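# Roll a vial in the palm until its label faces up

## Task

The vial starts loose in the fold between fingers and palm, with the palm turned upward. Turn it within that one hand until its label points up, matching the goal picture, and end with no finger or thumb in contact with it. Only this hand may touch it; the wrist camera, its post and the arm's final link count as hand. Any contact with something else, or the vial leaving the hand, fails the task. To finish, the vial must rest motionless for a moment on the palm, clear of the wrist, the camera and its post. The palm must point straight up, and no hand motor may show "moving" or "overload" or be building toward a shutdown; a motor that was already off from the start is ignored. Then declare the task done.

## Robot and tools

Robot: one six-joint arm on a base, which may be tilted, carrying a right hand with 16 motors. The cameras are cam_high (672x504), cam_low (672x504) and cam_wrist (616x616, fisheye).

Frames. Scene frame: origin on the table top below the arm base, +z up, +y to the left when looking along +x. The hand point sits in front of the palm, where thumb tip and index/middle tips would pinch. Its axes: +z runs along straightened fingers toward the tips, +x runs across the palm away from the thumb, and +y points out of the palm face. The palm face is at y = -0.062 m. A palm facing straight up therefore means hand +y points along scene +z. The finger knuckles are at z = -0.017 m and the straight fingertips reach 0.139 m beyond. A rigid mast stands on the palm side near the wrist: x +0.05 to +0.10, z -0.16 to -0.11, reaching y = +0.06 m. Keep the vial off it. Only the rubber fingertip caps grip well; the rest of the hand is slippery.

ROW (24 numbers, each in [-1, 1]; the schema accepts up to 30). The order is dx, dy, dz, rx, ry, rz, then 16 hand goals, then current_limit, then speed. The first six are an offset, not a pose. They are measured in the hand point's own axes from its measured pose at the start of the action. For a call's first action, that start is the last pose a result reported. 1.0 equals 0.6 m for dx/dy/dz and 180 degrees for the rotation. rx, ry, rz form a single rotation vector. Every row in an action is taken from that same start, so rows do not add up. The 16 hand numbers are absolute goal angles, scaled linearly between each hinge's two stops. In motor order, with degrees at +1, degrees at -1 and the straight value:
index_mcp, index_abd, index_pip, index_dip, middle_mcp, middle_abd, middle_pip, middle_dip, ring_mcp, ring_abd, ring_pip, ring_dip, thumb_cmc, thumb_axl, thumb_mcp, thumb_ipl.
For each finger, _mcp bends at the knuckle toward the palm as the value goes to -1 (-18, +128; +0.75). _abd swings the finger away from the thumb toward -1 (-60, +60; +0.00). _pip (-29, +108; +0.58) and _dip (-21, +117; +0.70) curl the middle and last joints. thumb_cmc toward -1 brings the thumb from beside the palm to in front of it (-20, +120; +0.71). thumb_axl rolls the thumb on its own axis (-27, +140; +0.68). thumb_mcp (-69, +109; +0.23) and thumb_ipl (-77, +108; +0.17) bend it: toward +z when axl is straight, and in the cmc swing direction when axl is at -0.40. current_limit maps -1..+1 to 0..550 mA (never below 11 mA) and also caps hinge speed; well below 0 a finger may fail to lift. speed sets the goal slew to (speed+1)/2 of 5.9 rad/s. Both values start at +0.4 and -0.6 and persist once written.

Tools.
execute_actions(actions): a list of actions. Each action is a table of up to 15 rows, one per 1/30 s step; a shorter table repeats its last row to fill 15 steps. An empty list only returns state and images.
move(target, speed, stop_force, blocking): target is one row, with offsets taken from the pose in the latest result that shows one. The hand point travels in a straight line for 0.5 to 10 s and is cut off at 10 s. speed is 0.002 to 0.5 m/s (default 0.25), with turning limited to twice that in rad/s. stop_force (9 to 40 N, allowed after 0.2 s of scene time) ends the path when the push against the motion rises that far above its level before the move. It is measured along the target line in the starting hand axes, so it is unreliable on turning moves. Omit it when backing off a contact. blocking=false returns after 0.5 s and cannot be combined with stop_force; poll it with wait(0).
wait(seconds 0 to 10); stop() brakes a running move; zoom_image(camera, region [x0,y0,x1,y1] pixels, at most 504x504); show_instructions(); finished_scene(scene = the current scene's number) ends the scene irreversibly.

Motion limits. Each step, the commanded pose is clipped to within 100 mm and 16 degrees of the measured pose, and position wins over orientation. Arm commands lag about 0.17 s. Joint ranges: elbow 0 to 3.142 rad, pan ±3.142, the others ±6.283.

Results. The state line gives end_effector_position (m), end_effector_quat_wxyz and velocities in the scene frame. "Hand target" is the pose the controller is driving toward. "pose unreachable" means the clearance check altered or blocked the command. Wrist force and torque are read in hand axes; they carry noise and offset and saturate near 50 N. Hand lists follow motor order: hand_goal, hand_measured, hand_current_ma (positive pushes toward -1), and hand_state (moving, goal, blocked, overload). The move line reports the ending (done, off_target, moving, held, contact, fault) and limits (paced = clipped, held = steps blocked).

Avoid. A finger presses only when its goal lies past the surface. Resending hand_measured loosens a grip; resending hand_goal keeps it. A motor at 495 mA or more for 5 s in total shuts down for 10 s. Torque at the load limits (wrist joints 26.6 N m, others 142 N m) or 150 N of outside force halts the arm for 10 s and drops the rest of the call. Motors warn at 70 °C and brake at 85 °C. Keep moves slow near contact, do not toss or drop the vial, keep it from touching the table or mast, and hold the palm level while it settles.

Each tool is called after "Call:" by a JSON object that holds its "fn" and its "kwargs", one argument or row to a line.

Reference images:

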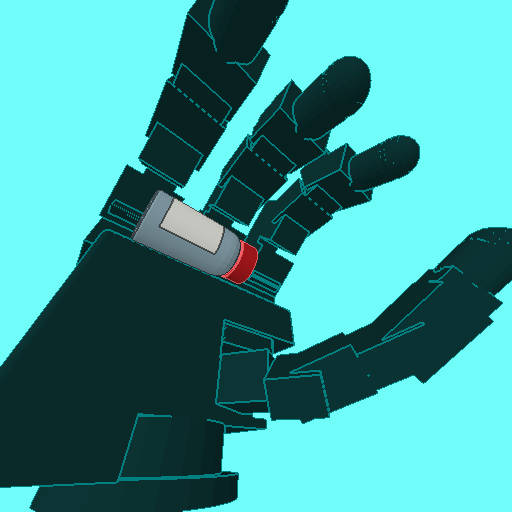

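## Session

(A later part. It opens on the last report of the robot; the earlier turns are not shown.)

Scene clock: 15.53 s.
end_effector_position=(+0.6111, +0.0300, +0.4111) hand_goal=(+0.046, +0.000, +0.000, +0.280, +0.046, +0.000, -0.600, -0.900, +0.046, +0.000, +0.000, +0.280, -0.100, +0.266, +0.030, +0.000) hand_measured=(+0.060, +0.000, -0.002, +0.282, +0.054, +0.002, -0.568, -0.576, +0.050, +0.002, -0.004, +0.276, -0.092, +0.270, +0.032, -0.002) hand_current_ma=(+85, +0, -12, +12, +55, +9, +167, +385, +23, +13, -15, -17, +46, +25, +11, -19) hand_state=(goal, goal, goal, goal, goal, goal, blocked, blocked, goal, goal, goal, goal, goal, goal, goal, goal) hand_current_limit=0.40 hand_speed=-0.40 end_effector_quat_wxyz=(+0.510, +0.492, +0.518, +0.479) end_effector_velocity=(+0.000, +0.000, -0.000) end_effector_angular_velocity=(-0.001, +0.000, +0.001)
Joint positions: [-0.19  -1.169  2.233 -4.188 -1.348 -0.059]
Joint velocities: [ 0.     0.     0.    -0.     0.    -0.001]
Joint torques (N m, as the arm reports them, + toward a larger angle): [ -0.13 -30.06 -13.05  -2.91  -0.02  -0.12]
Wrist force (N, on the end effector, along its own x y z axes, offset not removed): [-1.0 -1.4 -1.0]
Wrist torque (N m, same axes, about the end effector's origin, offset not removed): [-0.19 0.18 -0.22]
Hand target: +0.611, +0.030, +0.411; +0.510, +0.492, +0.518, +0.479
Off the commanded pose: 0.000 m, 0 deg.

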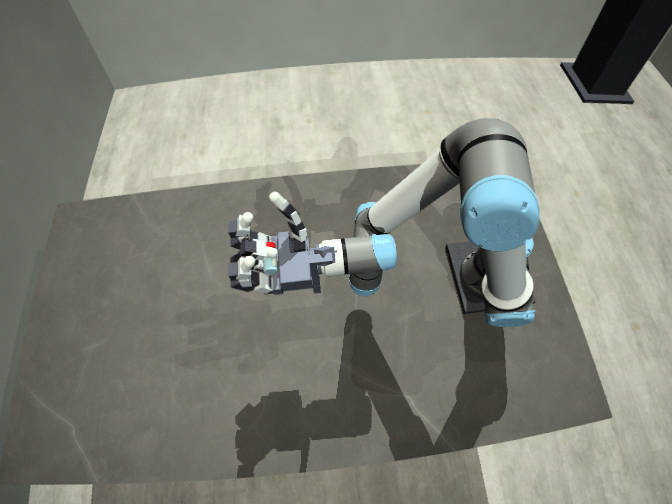

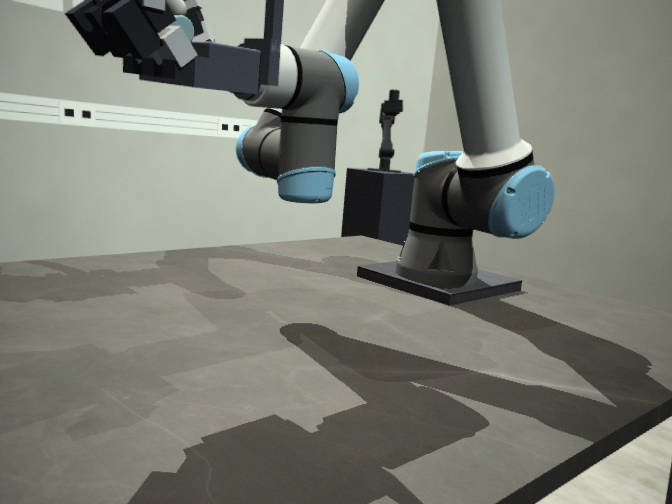

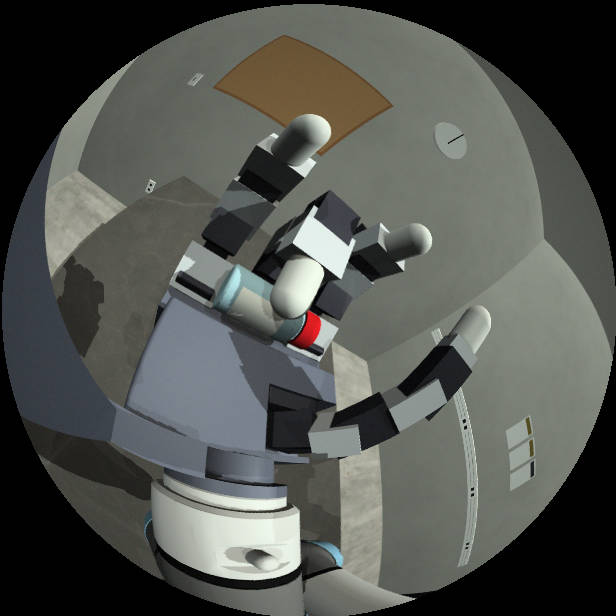

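Works; continue.

Call:
{"fn": "execute_actions", "kwargs": {
  "actions": [
    [[0,0,0,0,0,0,0.046,0,0,0.28,0.046,0,-0.5,-0.95,0.046,0,0,0.28,-0.1,0.266,0.03,0,0.4,-0.8]],
    [[0,0,0,0,0,0,0.046,0,0,0.28,0.046,0,-0.4,-0.95,0.046,0,0,0.28,-0.1,0.266,0.03,0,0.4,-0.8]]
  ]
}}

Call:
{"fn": "move", "kwargs": {
  "target": [0,0,0,0,0,0,0.046,0,0,0.28,0.046,0,0,-0.95,0.046,0,0,0.28,-0.1,0.266,0.03,0,0.4,-0.7]
}}

Scene clock: 16.83 s.
end_effector_position=(+0.6111, +0.0300, +0.4111) hand_goal=(+0.046, +0.000, +0.000, +0.280, +0.046, +0.000, -0.400, -0.950, +0.046, +0.000, +0.000, +0.280, -0.100, +0.266, +0.030, +0.000) hand_measured=(+0.060, +0.000, -0.002, +0.282, +0.054, +0.002, -0.372, -0.764, +0.050, +0.002, -0.004, +0.276, -0.092, +0.270, +0.032, -0.002) hand_current_ma=(+85, +0, -12, +12, +55, +9, +145, +384, +23, +13, -15, -17, +46, +25, +11, -19) hand_state=(goal, goal, goal, goal, goal, goal, blocked, blocked, goal, goal, goal, goal, goal, goal, goal, goal) hand_current_limit=0.40 hand_speed=-0.80 end_effector_quat_wxyz=(+0.510, +0.492, +0.518, +0.479) end_effector_velocity=(-0.000, -0.000, +0.000) end_effector_angular_velocity=(+0.000, -0.000, -0.001)
Joint positions: [-0.19  -1.169  2.233 -4.188 -1.348 -0.059]
Joint velocities: [-0.    -0.    -0.    -0.    -0.001  0.   ]
Joint torques (N m, as the arm reports them, + toward a larger angle): [ -0.26 -29.75 -12.31  -2.71  -0.12  -0.13]
Wrist force (N, on the end effector, along its own x y z axes, offset not removed): [-1.7 -0.8 -1.4]
Wrist torque (N m, same axes, about the end effector's origin, offset not removed): [-0.11 0.23 -0.21]
Hand target: +0.611, +0.030, +0.411; +0.510, +0.492, +0.518, +0.479
Off the commanded pose: 0.000 m, 0 deg.

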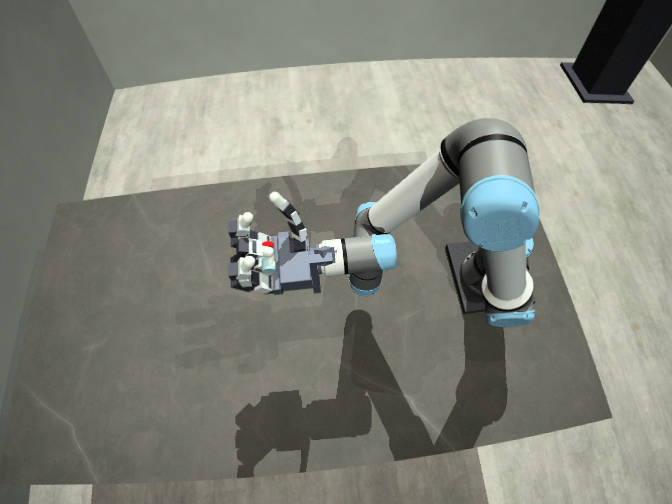

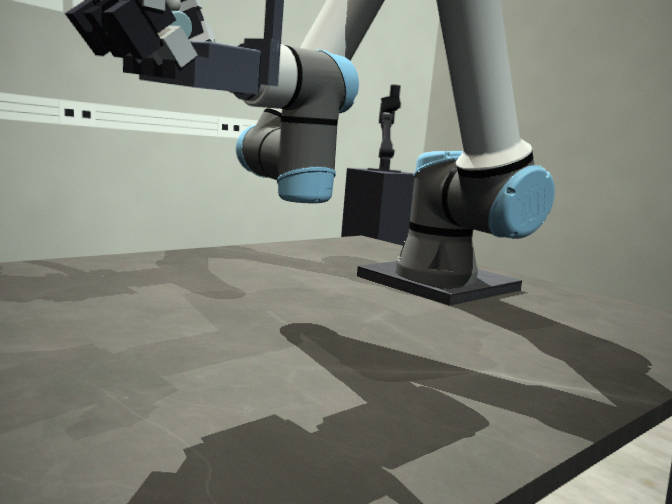

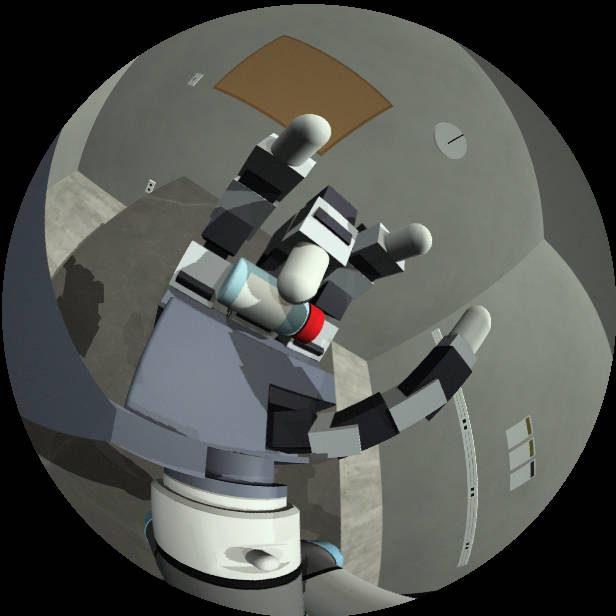

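Scene clock: 17.67 s.
end_effector_position=(+0.6111, +0.0300, +0.4111) hand_goal=(+0.046, +0.000, +0.000, +0.280, +0.046, +0.000, +0.000, -0.950, +0.046, +0.000, +0.000, +0.280, -0.100, +0.266, +0.030, +0.000) hand_measured=(+0.060, +0.000, -0.002, +0.282, +0.054, +0.002, -0.004, -0.948, +0.050, +0.002, -0.004, +0.276, -0.092, +0.270, +0.032, -0.002) hand_current_ma=(+85, +0, -12, +12, +55, +9, -17, +11, +24, +13, -15, -17, +46, +25, +11, -19) hand_state=(goal, goal, goal, goal, goal, goal, goal, goal, goal, goal, goal, goal, goal, goal, goal, goal) hand_current_limit=0.40 hand_speed=-0.70 end_effector_quat_wxyz=(+0.510, +0.492, +0.518, +0.479) end_effector_velocity=(+0.000, +0.000, -0.000) end_effector_angular_velocity=(-0.000, +0.001, +0.001)
Joint positions: [-0.19  -1.169  2.233 -4.188 -1.348 -0.059]
Joint velocities: [-0.001  0.     0.     0.     0.001 -0.001]
Joint torques (N m, as the arm reports them, + toward a larger angle): [ -0.07 -30.44 -12.8   -2.74   0.    -0.01]
Wrist force (N, on the end effector, along its own x y z axes, offset not removed): [-0.5 -1.1 1.0]
Wrist torque (N m, same axes, about the end effector's origin, offset not removed): [-0.27 0.00 -0.14]
Hand target: +0.611, +0.030, +0.411; +0.510, +0.492, +0.518, +0.479
Off the commanded pose: 0.000 m, 0 deg.
move: done

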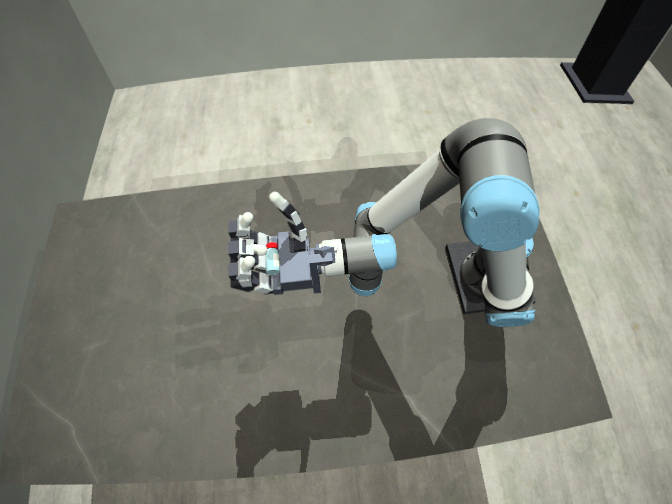

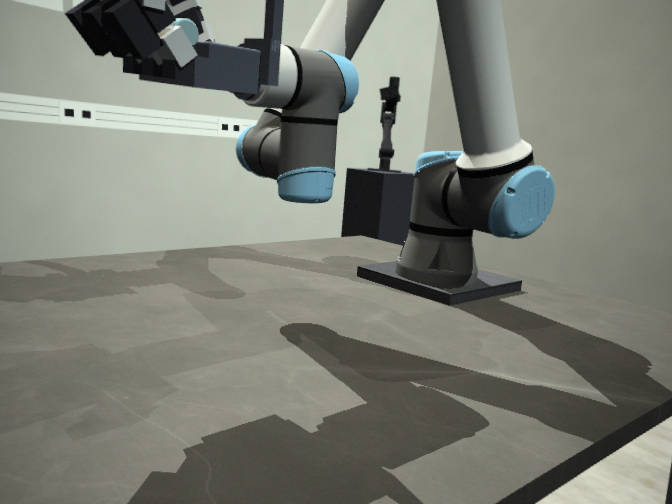

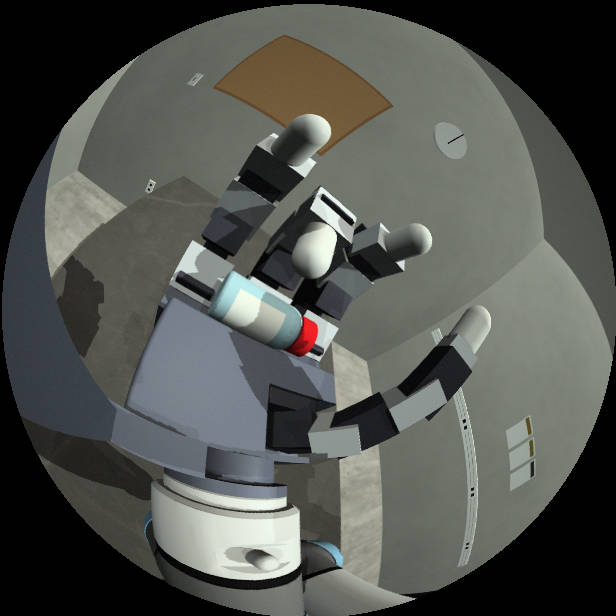

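Call:
{"fn": "execute_actions", "kwargs": {
  "actions": [
    [[0,0,0,0,0,0,0.046,0,0,0.28,0.046,0,-0.1,-0.1,0.046,0,0,0.28,-0.1,0.266,0.03,0,0.6,0]],
    [[0,0,0,0,0,0,0.046,0,0,0.28,0.046,0,-0.9,-0.1,0.046,0,0,0.28,-0.1,0.266,0.03,0,0.6,0]],
    [[0,0,0,0,0,0,0.046,0,0,0.28,0.046,0,-0.9,-0.95,0.046,0,0,0.28,-0.1,0.266,0.03,0,0.6,0]],
    [[0,0,0,0,0,0,0.046,0,0,0.28,0.046,0,0,-0.95,0.046,0,0,0.28,-0.1,0.266,0.03,0,0.4,-0.7]],
    [[0,0,0,0,0,0,0.046,0,0,0.28,0.046,0,0,-0.95,0.046,0,0,0.28,-0.1,0.266,0.03,0,0.4,-0.7]],
    [[0,0,0,0,0,0,0.046,0,0,0.28,0.046,0,0,-0.95,0.046,0,0,0.28,-0.1,0.266,0.03,0,0.4,-0.7]]
  ]
}}

Call:
{"fn": "execute_actions", "kwargs": {
  "actions": [
    [[0,0,0,0,0,0,0.046,0,0,0.28,0.046,0,-0.1,-0.1,0.046,0,0,0.28,-0.1,0.266,0.03,0,0.6,0]],
    [[0,0,0,0,0,0,0.046,0,0,0.28,0.046,0,-0.9,-0.1,0.046,0,0,0.28,-0.1,0.266,0.03,0,0.6,0]],
    [[0,0,0,0,0,0,0.046,0,0,0.28,0.046,0,-0.9,-0.95,0.046,0,0,0.28,-0.1,0.266,0.03,0,0.6,0]],
    [[0,0,0,0,0,0,0.046,0,0,0.28,0.046,0,0,-0.95,0.046,0,0,0.28,-0.1,0.266,0.03,0,0.4,-0.7]],
    [[0,0,0,0,0,0,0.046,0,0,0.28,0.046,0,0,-0.95,0.046,0,0,0.28,-0.1,0.266,0.03,0,0.4,-0.7]],
    [[0,0,0,0,0,0,0.046,0,0,0.28,0.046,0,0,-0.95,0.046,0,0,0.28,-0.1,0.266,0.03,0,0.4,-0.7]]
  ]
}}

Scene clock: 21.20 s.
end_effector_position=(+0.6111, +0.0300, +0.4111) hand_goal=(+0.046, +0.000, +0.000, +0.280, +0.046, +0.000, +0.000, -0.950, +0.046, +0.000, +0.000, +0.280, -0.100, +0.266, +0.030, +0.000) hand_measured=(+0.060, +0.000, -0.002, +0.282, +0.054, +0.002, -0.004, -0.948, +0.050, +0.002, -0.004, +0.276, -0.092, +0.270, +0.032, -0.002) hand_current_ma=(+84, +0, -12, +12, +55, +9, -17, +11, +24, +13, -15, -17, +46, +25, +11, -19) hand_state=(goal, goal, goal, goal, goal, goal, goal, goal, goal, goal, goal, goal, goal, goal, goal, goal) hand_current_limit=0.40 hand_speed=-0.70 end_effector_quat_wxyz=(+0.510, +0.492, +0.518, +0.479) end_effector_velocity=(+0.000, +0.000, -0.000) end_effector_angular_velocity=(+0.001, +0.001, +0.001)
Joint positions: [-0.19  -1.169  2.233 -4.188 -1.348 -0.059]
Joint velocities: [ 0.     0.    -0.     0.001  0.     0.   ]
Joint torques (N m, as the arm reports them, + toward a larger angle): [  0.03 -30.37 -12.72  -2.83   0.09  -0.12]
Wrist force (N, on the end effector, along its own x y z axes, offset not removed): [-1.1 -0.5 -0.6]
Wrist torque (N m, same axes, about the end effector's origin, offset not removed): [-0.08 0.21 -0.19]
Hand target: +0.611, +0.030, +0.411; +0.510, +0.492, +0.518, +0.479
Off the commanded pose: 0.000 m, 0 deg.

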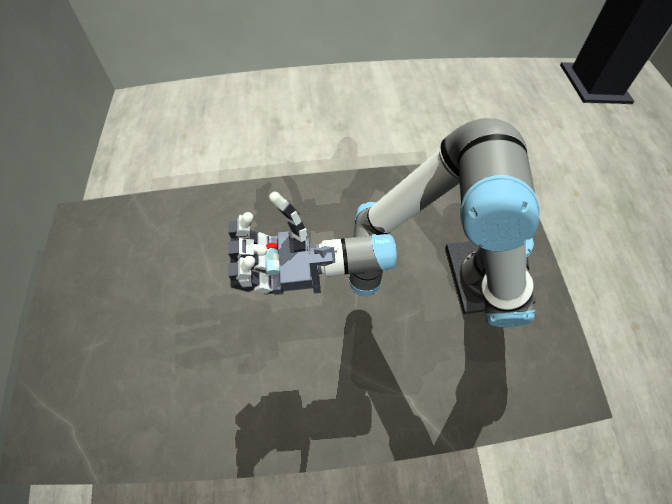

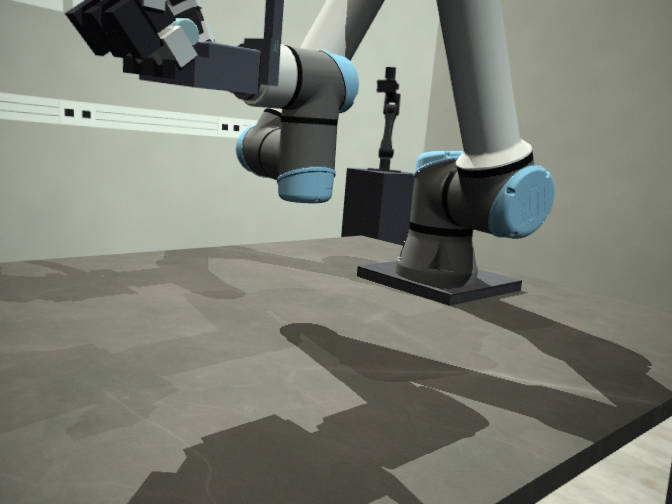

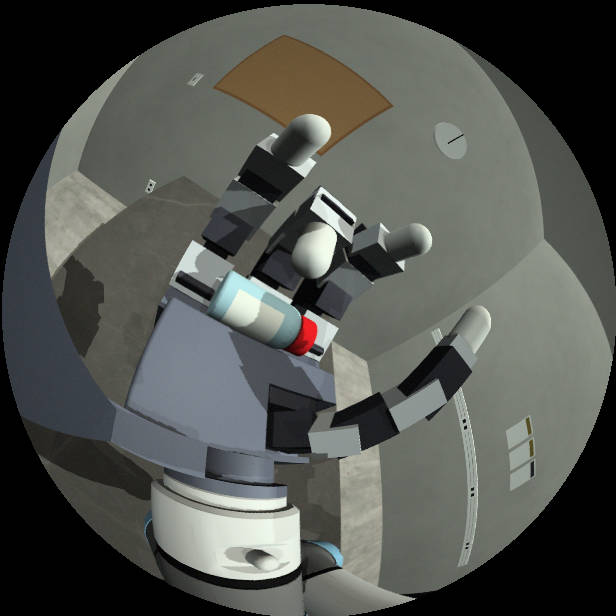

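Scene clock: 24.20 s.
end_effector_position=(+0.6111, +0.0300, +0.4111) hand_goal=(+0.046, +0.000, +0.000, +0.280, +0.046, +0.000, +0.000, -0.950, +0.046, +0.000, +0.000, +0.280, -0.100, +0.266, +0.030, +0.000) hand_measured=(+0.060, +0.000, -0.002, +0.282, +0.054, +0.002, -0.004, -0.948, +0.050, +0.002, -0.004, +0.276, -0.092, +0.270, +0.032, -0.002) hand_current_ma=(+84, +0, -12, +12, +55, +9, -17, +11, +24, +13, -15, -17, +46, +25, +11, -19) hand_state=(goal, goal, goal, goal, goal, goal, goal, goal, goal, goal, goal, goal, goal, goal, goal, goal) hand_current_limit=0.40 hand_speed=-0.70 end_effector_quat_wxyz=(+0.510, +0.492, +0.518, +0.479) end_effector_velocity=(+0.000, +0.000, -0.000) end_effector_angular_velocity=(-0.001, +0.000, +0.001)
Joint positions: [-0.19  -1.169  2.233 -4.188 -1.348 -0.059]
Joint velocities: [ 0.     0.     0.     0.     0.001 -0.001]
Joint torques (N m, as the arm reports them, + toward a larger angle): [ -0.03 -29.99 -12.83  -2.93   0.08  -0.14]
Wrist force (N, on the end effector, along its own x y z axes, offset not removed): [-1.8 -1.9 -0.9]
Wrist torque (N m, same axes, about the end effector's origin, offset not removed): [-0.27 0.31 -0.33]
Hand target: +0.611, +0.030, +0.411; +0.510, +0.492, +0.518, +0.479
Off the commanded pose: 0.000 m, 0 deg.

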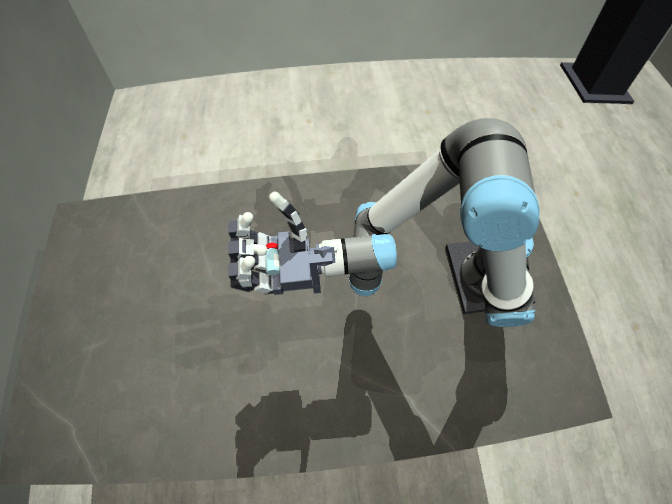

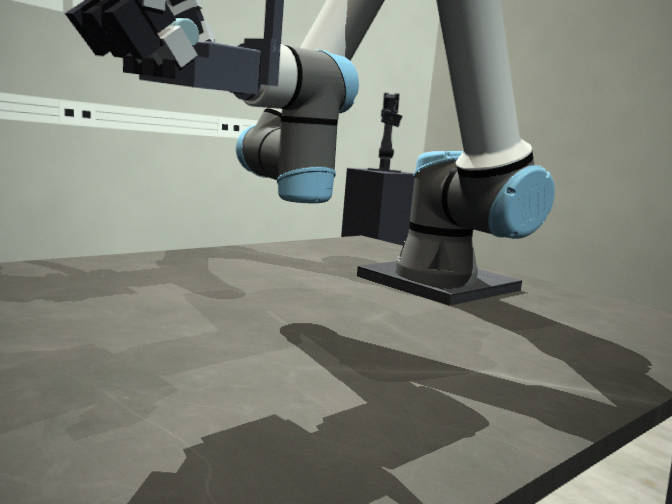

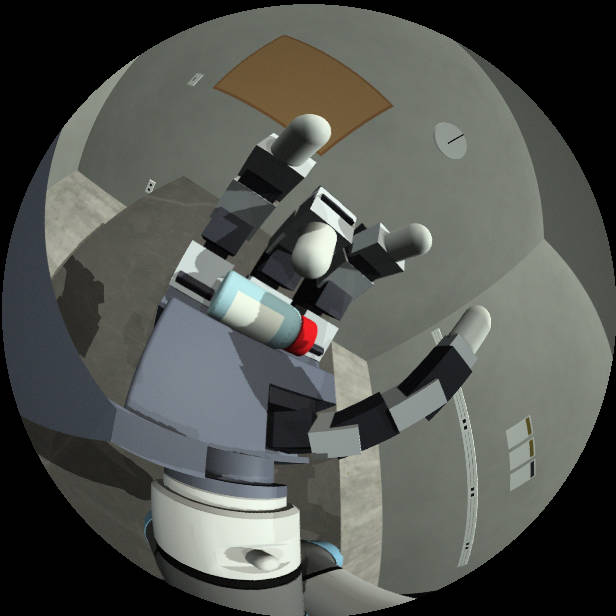

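Call:
{"fn": "execute_actions", "kwargs": {
  "actions": [
    [[0,0,0,0,0,0,-0.08,0,0,0.28,0.046,0,-0.1,-0.3,-0.08,0,0,0.28,-0.1,0.266,0.03,0,0.6,-0.2]],
    [[0,0,0,0,0,0,-0.08,0,0,0.28,0.046,0,-0.85,-0.3,-0.08,0,0,0.28,-0.1,0.266,0.03,0,0.6,-0.2]],
    [[0,0,0,0,0,0,-0.08,0,0,0.28,0.9,0,-0.9,-0.7,-0.08,0,0,0.28,-0.1,0.266,0.03,0,0.4,-0.6]],
    [[0,0,0,0,0,0,-0.08,0,0,0.28,0.9,0,-0.9,-0.7,-0.08,0,0,0.28,-0.1,0.266,0.03,0,0.4,-0.6]],
    [[0,0,0,0,0,0,-0.08,0,0,0.28,0.9,0,-0.9,-0.7,-0.08,0,0,0.28,-0.1,0.266,0.03,0,0.4,-0.6]]
  ]
}}

Call:
{"fn": "execute_actions", "kwargs": {
  "actions": [
    [[0,0,0,0,0,0,-0.08,0,0,0.28,0.9,0,-0.5,-0.3,-0.08,0,0,0.28,-0.1,0.266,0.03,0,0.4,-0.4]],
    [[0,0,0,0,0,0,-0.08,0,0,0.28,0.046,0,-0.4,-0.3,-0.08,0,0,0.28,-0.1,0.266,0.03,0,0.5,-0.5]],
    [[0,0,0,0,0,0,-0.08,0,0,0.28,0.046,0,-0.4,-0.3,-0.08,0,0,0.28,-0.1,0.266,0.03,0,0.5,-0.5]]
  ]
}}

Scene clock: 27.07 s.
end_effector_position=(+0.6111, +0.0300, +0.4111) hand_goal=(-0.080, +0.000, +0.000, +0.280, +0.900, +0.000, -0.900, -0.700, -0.080, +0.000, +0.000, +0.280, -0.100, +0.266, +0.030, +0.000) hand_measured=(-0.068, +0.000, -0.002, +0.282, +0.906, +0.002, -0.898, -0.698, -0.068, +0.002, -0.002, +0.276, -0.092, +0.270, +0.032, -0.002) hand_current_ma=(+68, +0, -10, +12, +32, +14, +13, +11, +69, +13, -12, -16, +46, +25, +10, -19) hand_state=(goal, goal, goal, goal, goal, goal, goal, goal, goal, goal, goal, goal, goal, goal, goal, goal) hand_current_limit=0.40 hand_speed=-0.60 end_effector_quat_wxyz=(+0.510, +0.492, +0.518, +0.479) end_effector_velocity=(-0.000, -0.000, +0.000) end_effector_angular_velocity=(-0.001, -0.000, -0.000)
Joint positions: [-0.19  -1.169  2.233 -4.188 -1.348 -0.059]
Joint velocities: [-0.    -0.     0.    -0.     0.    -0.001]
Joint torques (N m, as the arm reports them, + toward a larger angle): [  0.1  -30.49 -12.7   -2.92  -0.06  -0.16]
Wrist force (N, on the end effector, along its own x y z axes, offset not removed): [-0.3 -2.4 0.1]
Wrist torque (N m, same axes, about the end effector's origin, offset not removed): [-0.42 -0.01 -0.21]
Hand target: +0.611, +0.030, +0.411; +0.510, +0.492, +0.518, +0.479
Off the commanded pose: 0.000 m, 0 deg.

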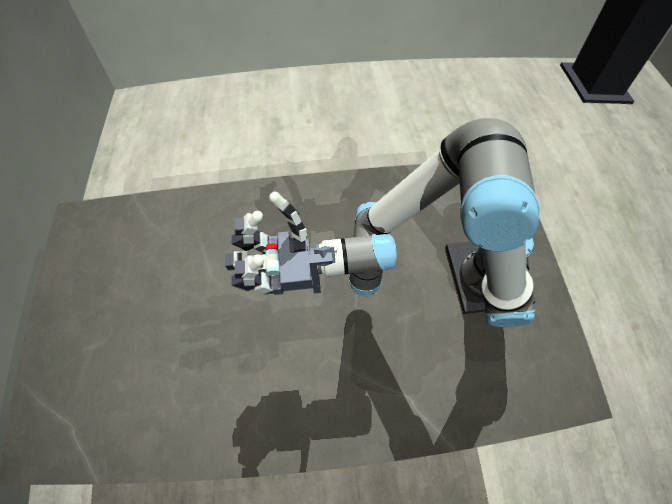

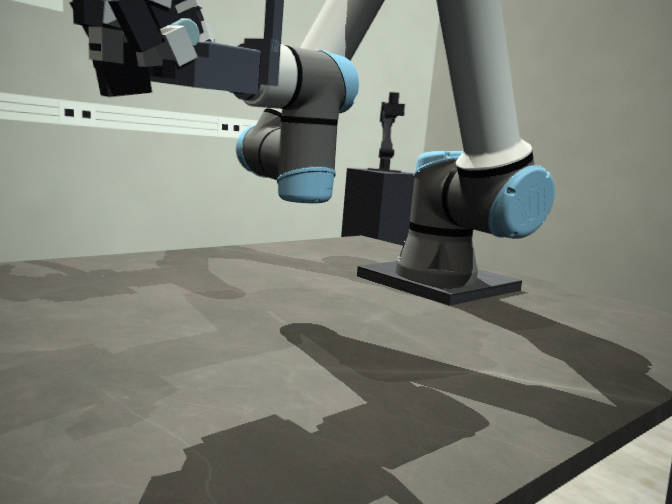

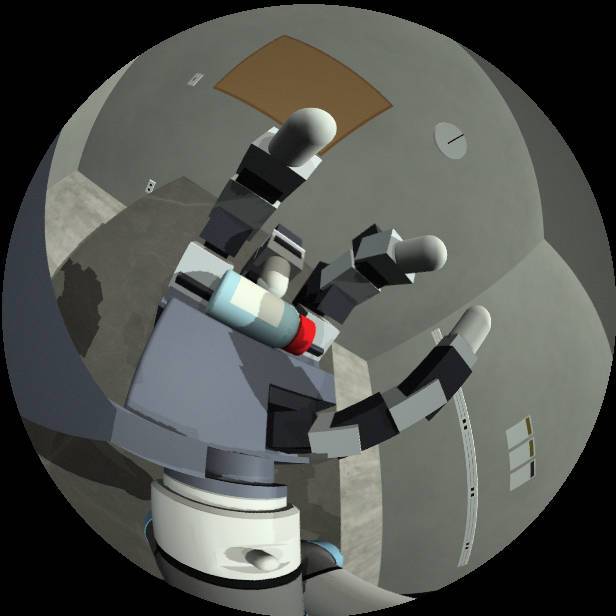

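Scene clock: 28.57 s.
end_effector_position=(+0.6111, +0.0300, +0.4111) hand_goal=(-0.080, +0.000, +0.000, +0.280, +0.046, +0.000, -0.400, -0.300, -0.080, +0.000, +0.000, +0.280, -0.100, +0.266, +0.030, +0.000) hand_measured=(-0.068, +0.000, -0.002, +0.282, +0.176, +0.002, -0.402, -0.304, -0.068, +0.002, -0.002, +0.276, -0.092, +0.270, +0.032, -0.002) hand_current_ma=(+68, +0, -10, +12, +121, +13, -9, -18, +69, +13, -12, -16, +46, +25, +10, -19) hand_state=(goal, goal, goal, goal, moving, goal, goal, goal, goal, goal, goal, goal, goal, goal, goal, goal) hand_current_limit=0.50 hand_speed=-0.50 end_effector_quat_wxyz=(+0.510, +0.492, +0.518, +0.479) end_effector_velocity=(-0.000, +0.000, +0.000) end_effector_angular_velocity=(-0.001, -0.000, -0.000)
Joint positions: [-0.19  -1.169  2.233 -4.188 -1.348 -0.059]
Joint velocities: [ 0.     0.    -0.    -0.    -0.    -0.001]
Joint torques (N m, as the arm reports them, + toward a larger angle): [ -0.02 -30.5  -12.68  -2.95   0.04  -0.13]
Wrist force (N, on the end effector, along its own x y z axes, offset not removed): [0.1 -2.1 0.6]
Wrist torque (N m, same axes, about the end effector's origin, offset not removed): [-0.45 -0.07 -0.16]
Hand target: +0.611, +0.030, +0.411; +0.510, +0.492, +0.518, +0.479
Off the commanded pose: 0.000 m, 0 deg.

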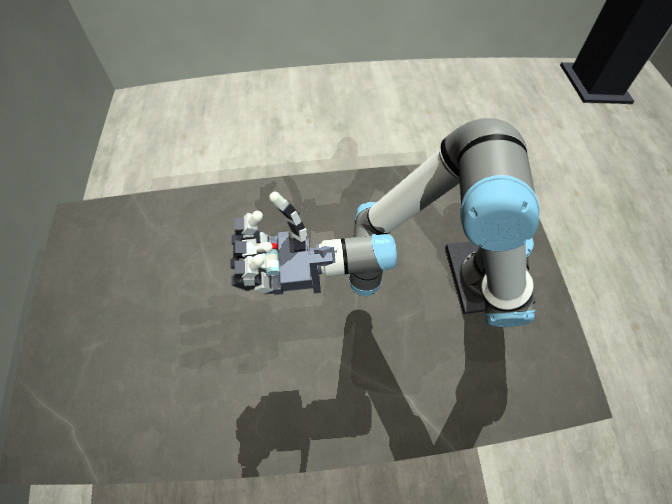

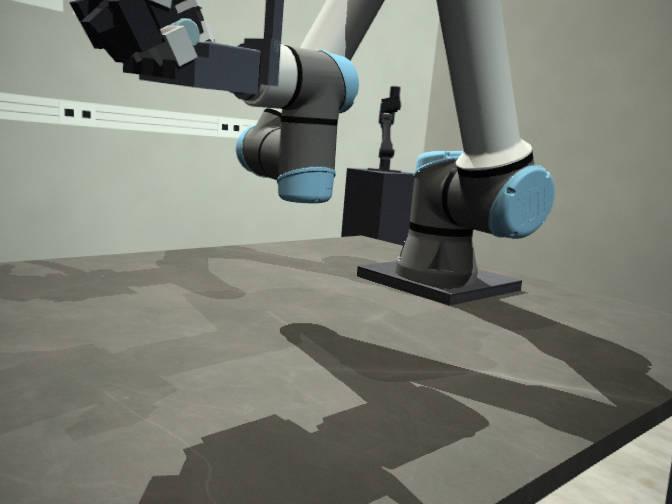

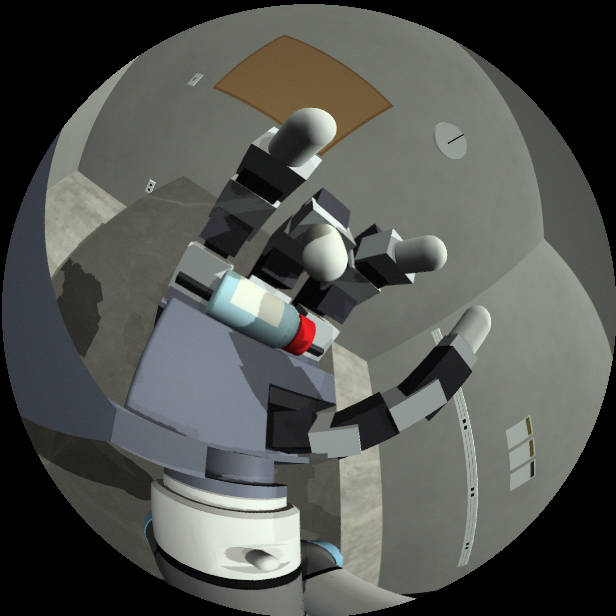

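Call:
{"fn": "move", "kwargs": {
  "target": [0,0,0,0,0,0.016,0.046,0,0,0.28,0.046,0,0,0.28,0.046,0,0,0.28,-0.1,0.266,0.03,0,0.4,-0.6],
  "speed": 0.05
}}

Call:
{"fn": "wait", "kwargs": {
  "seconds": 1.5
}}

Call:
{"fn": "finished_scene", "kwargs": {
  "scene": 1
}}

Scene clock: 29.67 s.
end_effector_position=(+0.6111, +0.0300, +0.4111) hand_goal=(+0.046, +0.000, +0.000, +0.280, +0.046, +0.000, +0.000, +0.280, +0.046, +0.000, +0.000, +0.280, -0.100, +0.266, +0.030, +0.000) hand_measured=(+0.050, +0.000, -0.002, +0.282, +0.056, +0.002, -0.002, +0.278, +0.050, +0.002, -0.002, +0.276, -0.092, +0.270, +0.032, -0.002) hand_current_ma=(+22, +0, -10, +12, +68, +13, -14, -17, +22, +13, -12, -16, +46, +25, +10, -19) hand_state=(goal, goal, goal, goal, goal, goal, goal, goal, goal, goal, goal, goal, goal, goal, goal, goal) hand_current_limit=0.40 hand_speed=-0.60 end_effector_quat_wxyz=(+0.498, +0.505, +0.505, +0.492) end_effector_velocity=(-0.000, -0.000, +0.000) end_effector_angular_velocity=(+0.001, -0.000, -0.001)
Joint positions: [-0.178 -1.171  2.231 -4.184 -1.359 -0.009]
Joint velocities: [ 0.    -0.    -0.     0.    -0.002  0.001]
Joint torques (N m, as the arm reports them, + toward a larger angle): [  7.53 -41.06 -23.17  -0.09  -1.68   2.34]
Wrist force (N, on the end effector, along its own x y z axes, offset not removed): [-1.8 -1.0 0.6]
Wrist torque (N m, same axes, about the end effector's origin, offset not removed): [-0.28 0.32 -0.21]
Hand target: +0.611, +0.030, +0.411; +0.498, +0.505, +0.505, +0.492
Off the commanded pose: 0.000 m, 0 deg.
move: done

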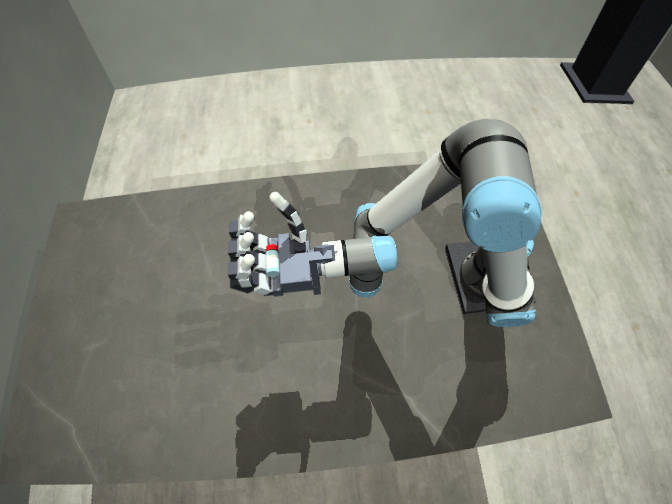

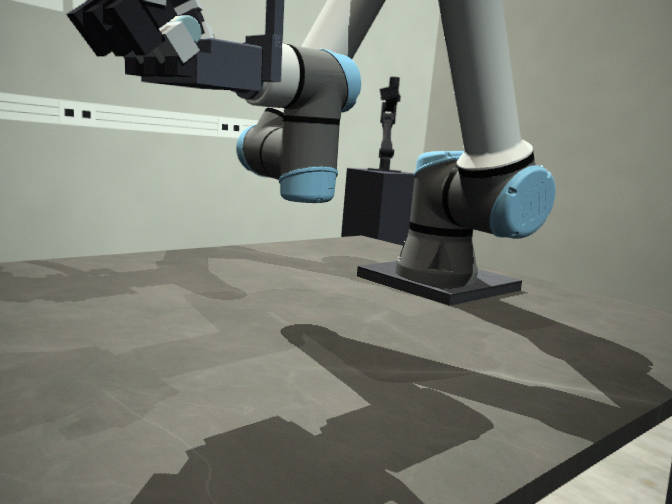

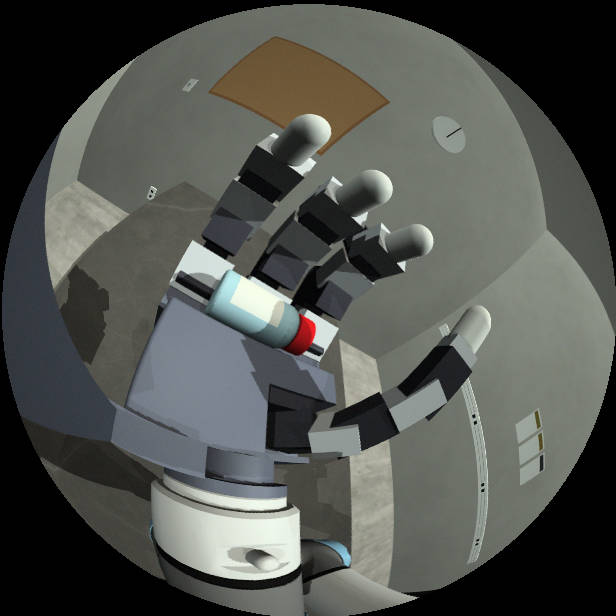

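Scene clock: 31.17 s.
end_effector_position=(+0.6111, +0.0300, +0.4111) hand_goal=(+0.046, +0.000, +0.000, +0.280, +0.046, +0.000, +0.000, +0.280, +0.046, +0.000, +0.000, +0.280, -0.100, +0.266, +0.030, +0.000) hand_measured=(+0.050, +0.000, -0.002, +0.282, +0.056, +0.002, -0.002, +0.278, +0.050, +0.002, -0.002, +0.276, -0.092, +0.270, +0.032, -0.002) hand_current_ma=(+22, +0, -10, +12, +68, +13, -14, -17, +22, +13, -12, -16, +46, +25, +10, -19) hand_state=(goal, goal, goal, goal, goal, goal, goal, goal, goal, goal, goal, goal, goal, goal, goal, goal) hand_current_limit=0.40 hand_speed=-0.60 end_effector_quat_wxyz=(+0.498, +0.505, +0.505, +0.492) end_effector_velocity=(+0.000, +0.000, -0.000) end_effector_angular_velocity=(+0.000, +0.001, +0.000)
Joint positions: [-0.178 -1.171  2.231 -4.184 -1.359 -0.009]
Joint velocities: [ 0.     0.    -0.     0.001 -0.    -0.   ]
Joint torques (N m, as the arm reports them, + toward a larger angle): [  7.63 -39.84 -22.94  -0.17  -1.69   2.38]
Wrist force (N, on the end effector, along its own x y z axes, offset not removed): [-2.1 -1.0 -0.9]
Wrist torque (N m, same axes, about the end effector's origin, offset not removed): [-0.11 0.35 -0.24]
Hand target: +0.611, +0.030, +0.411; +0.498, +0.505, +0.505, +0.492
Off the commanded pose: 0.000 m, 0 deg.
wait: 1.50 s; at rest by 0.17 s

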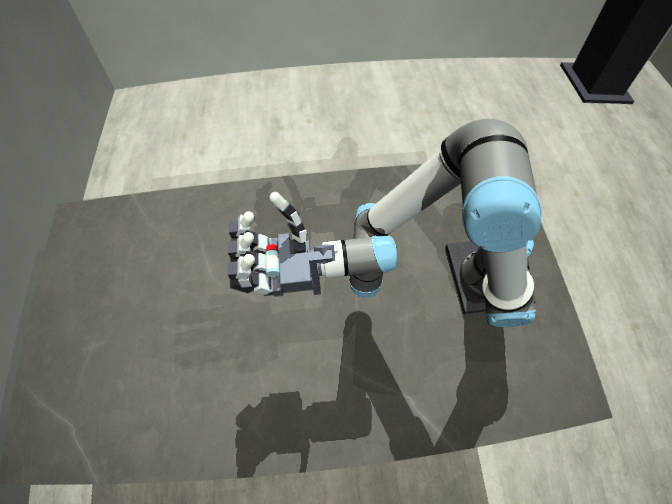

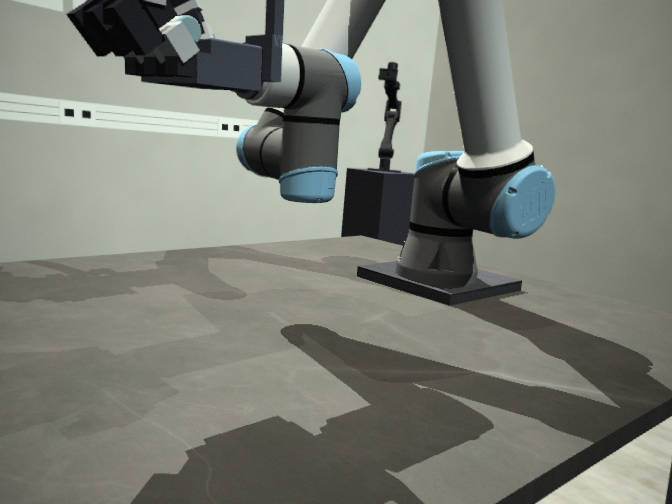

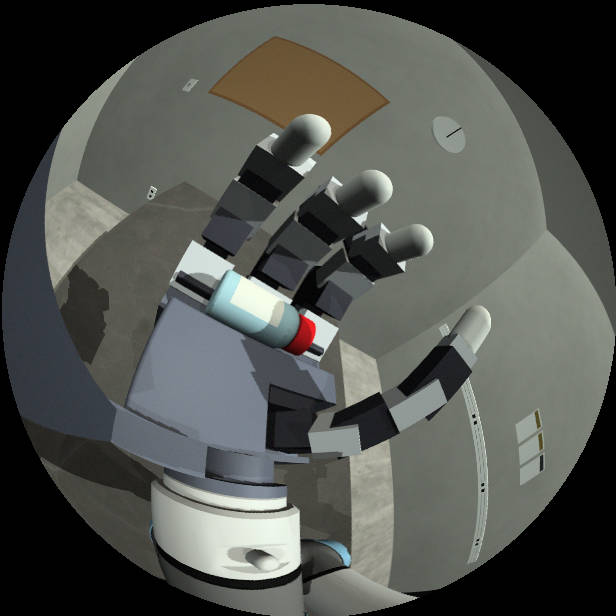

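The scene is finished: the task was done.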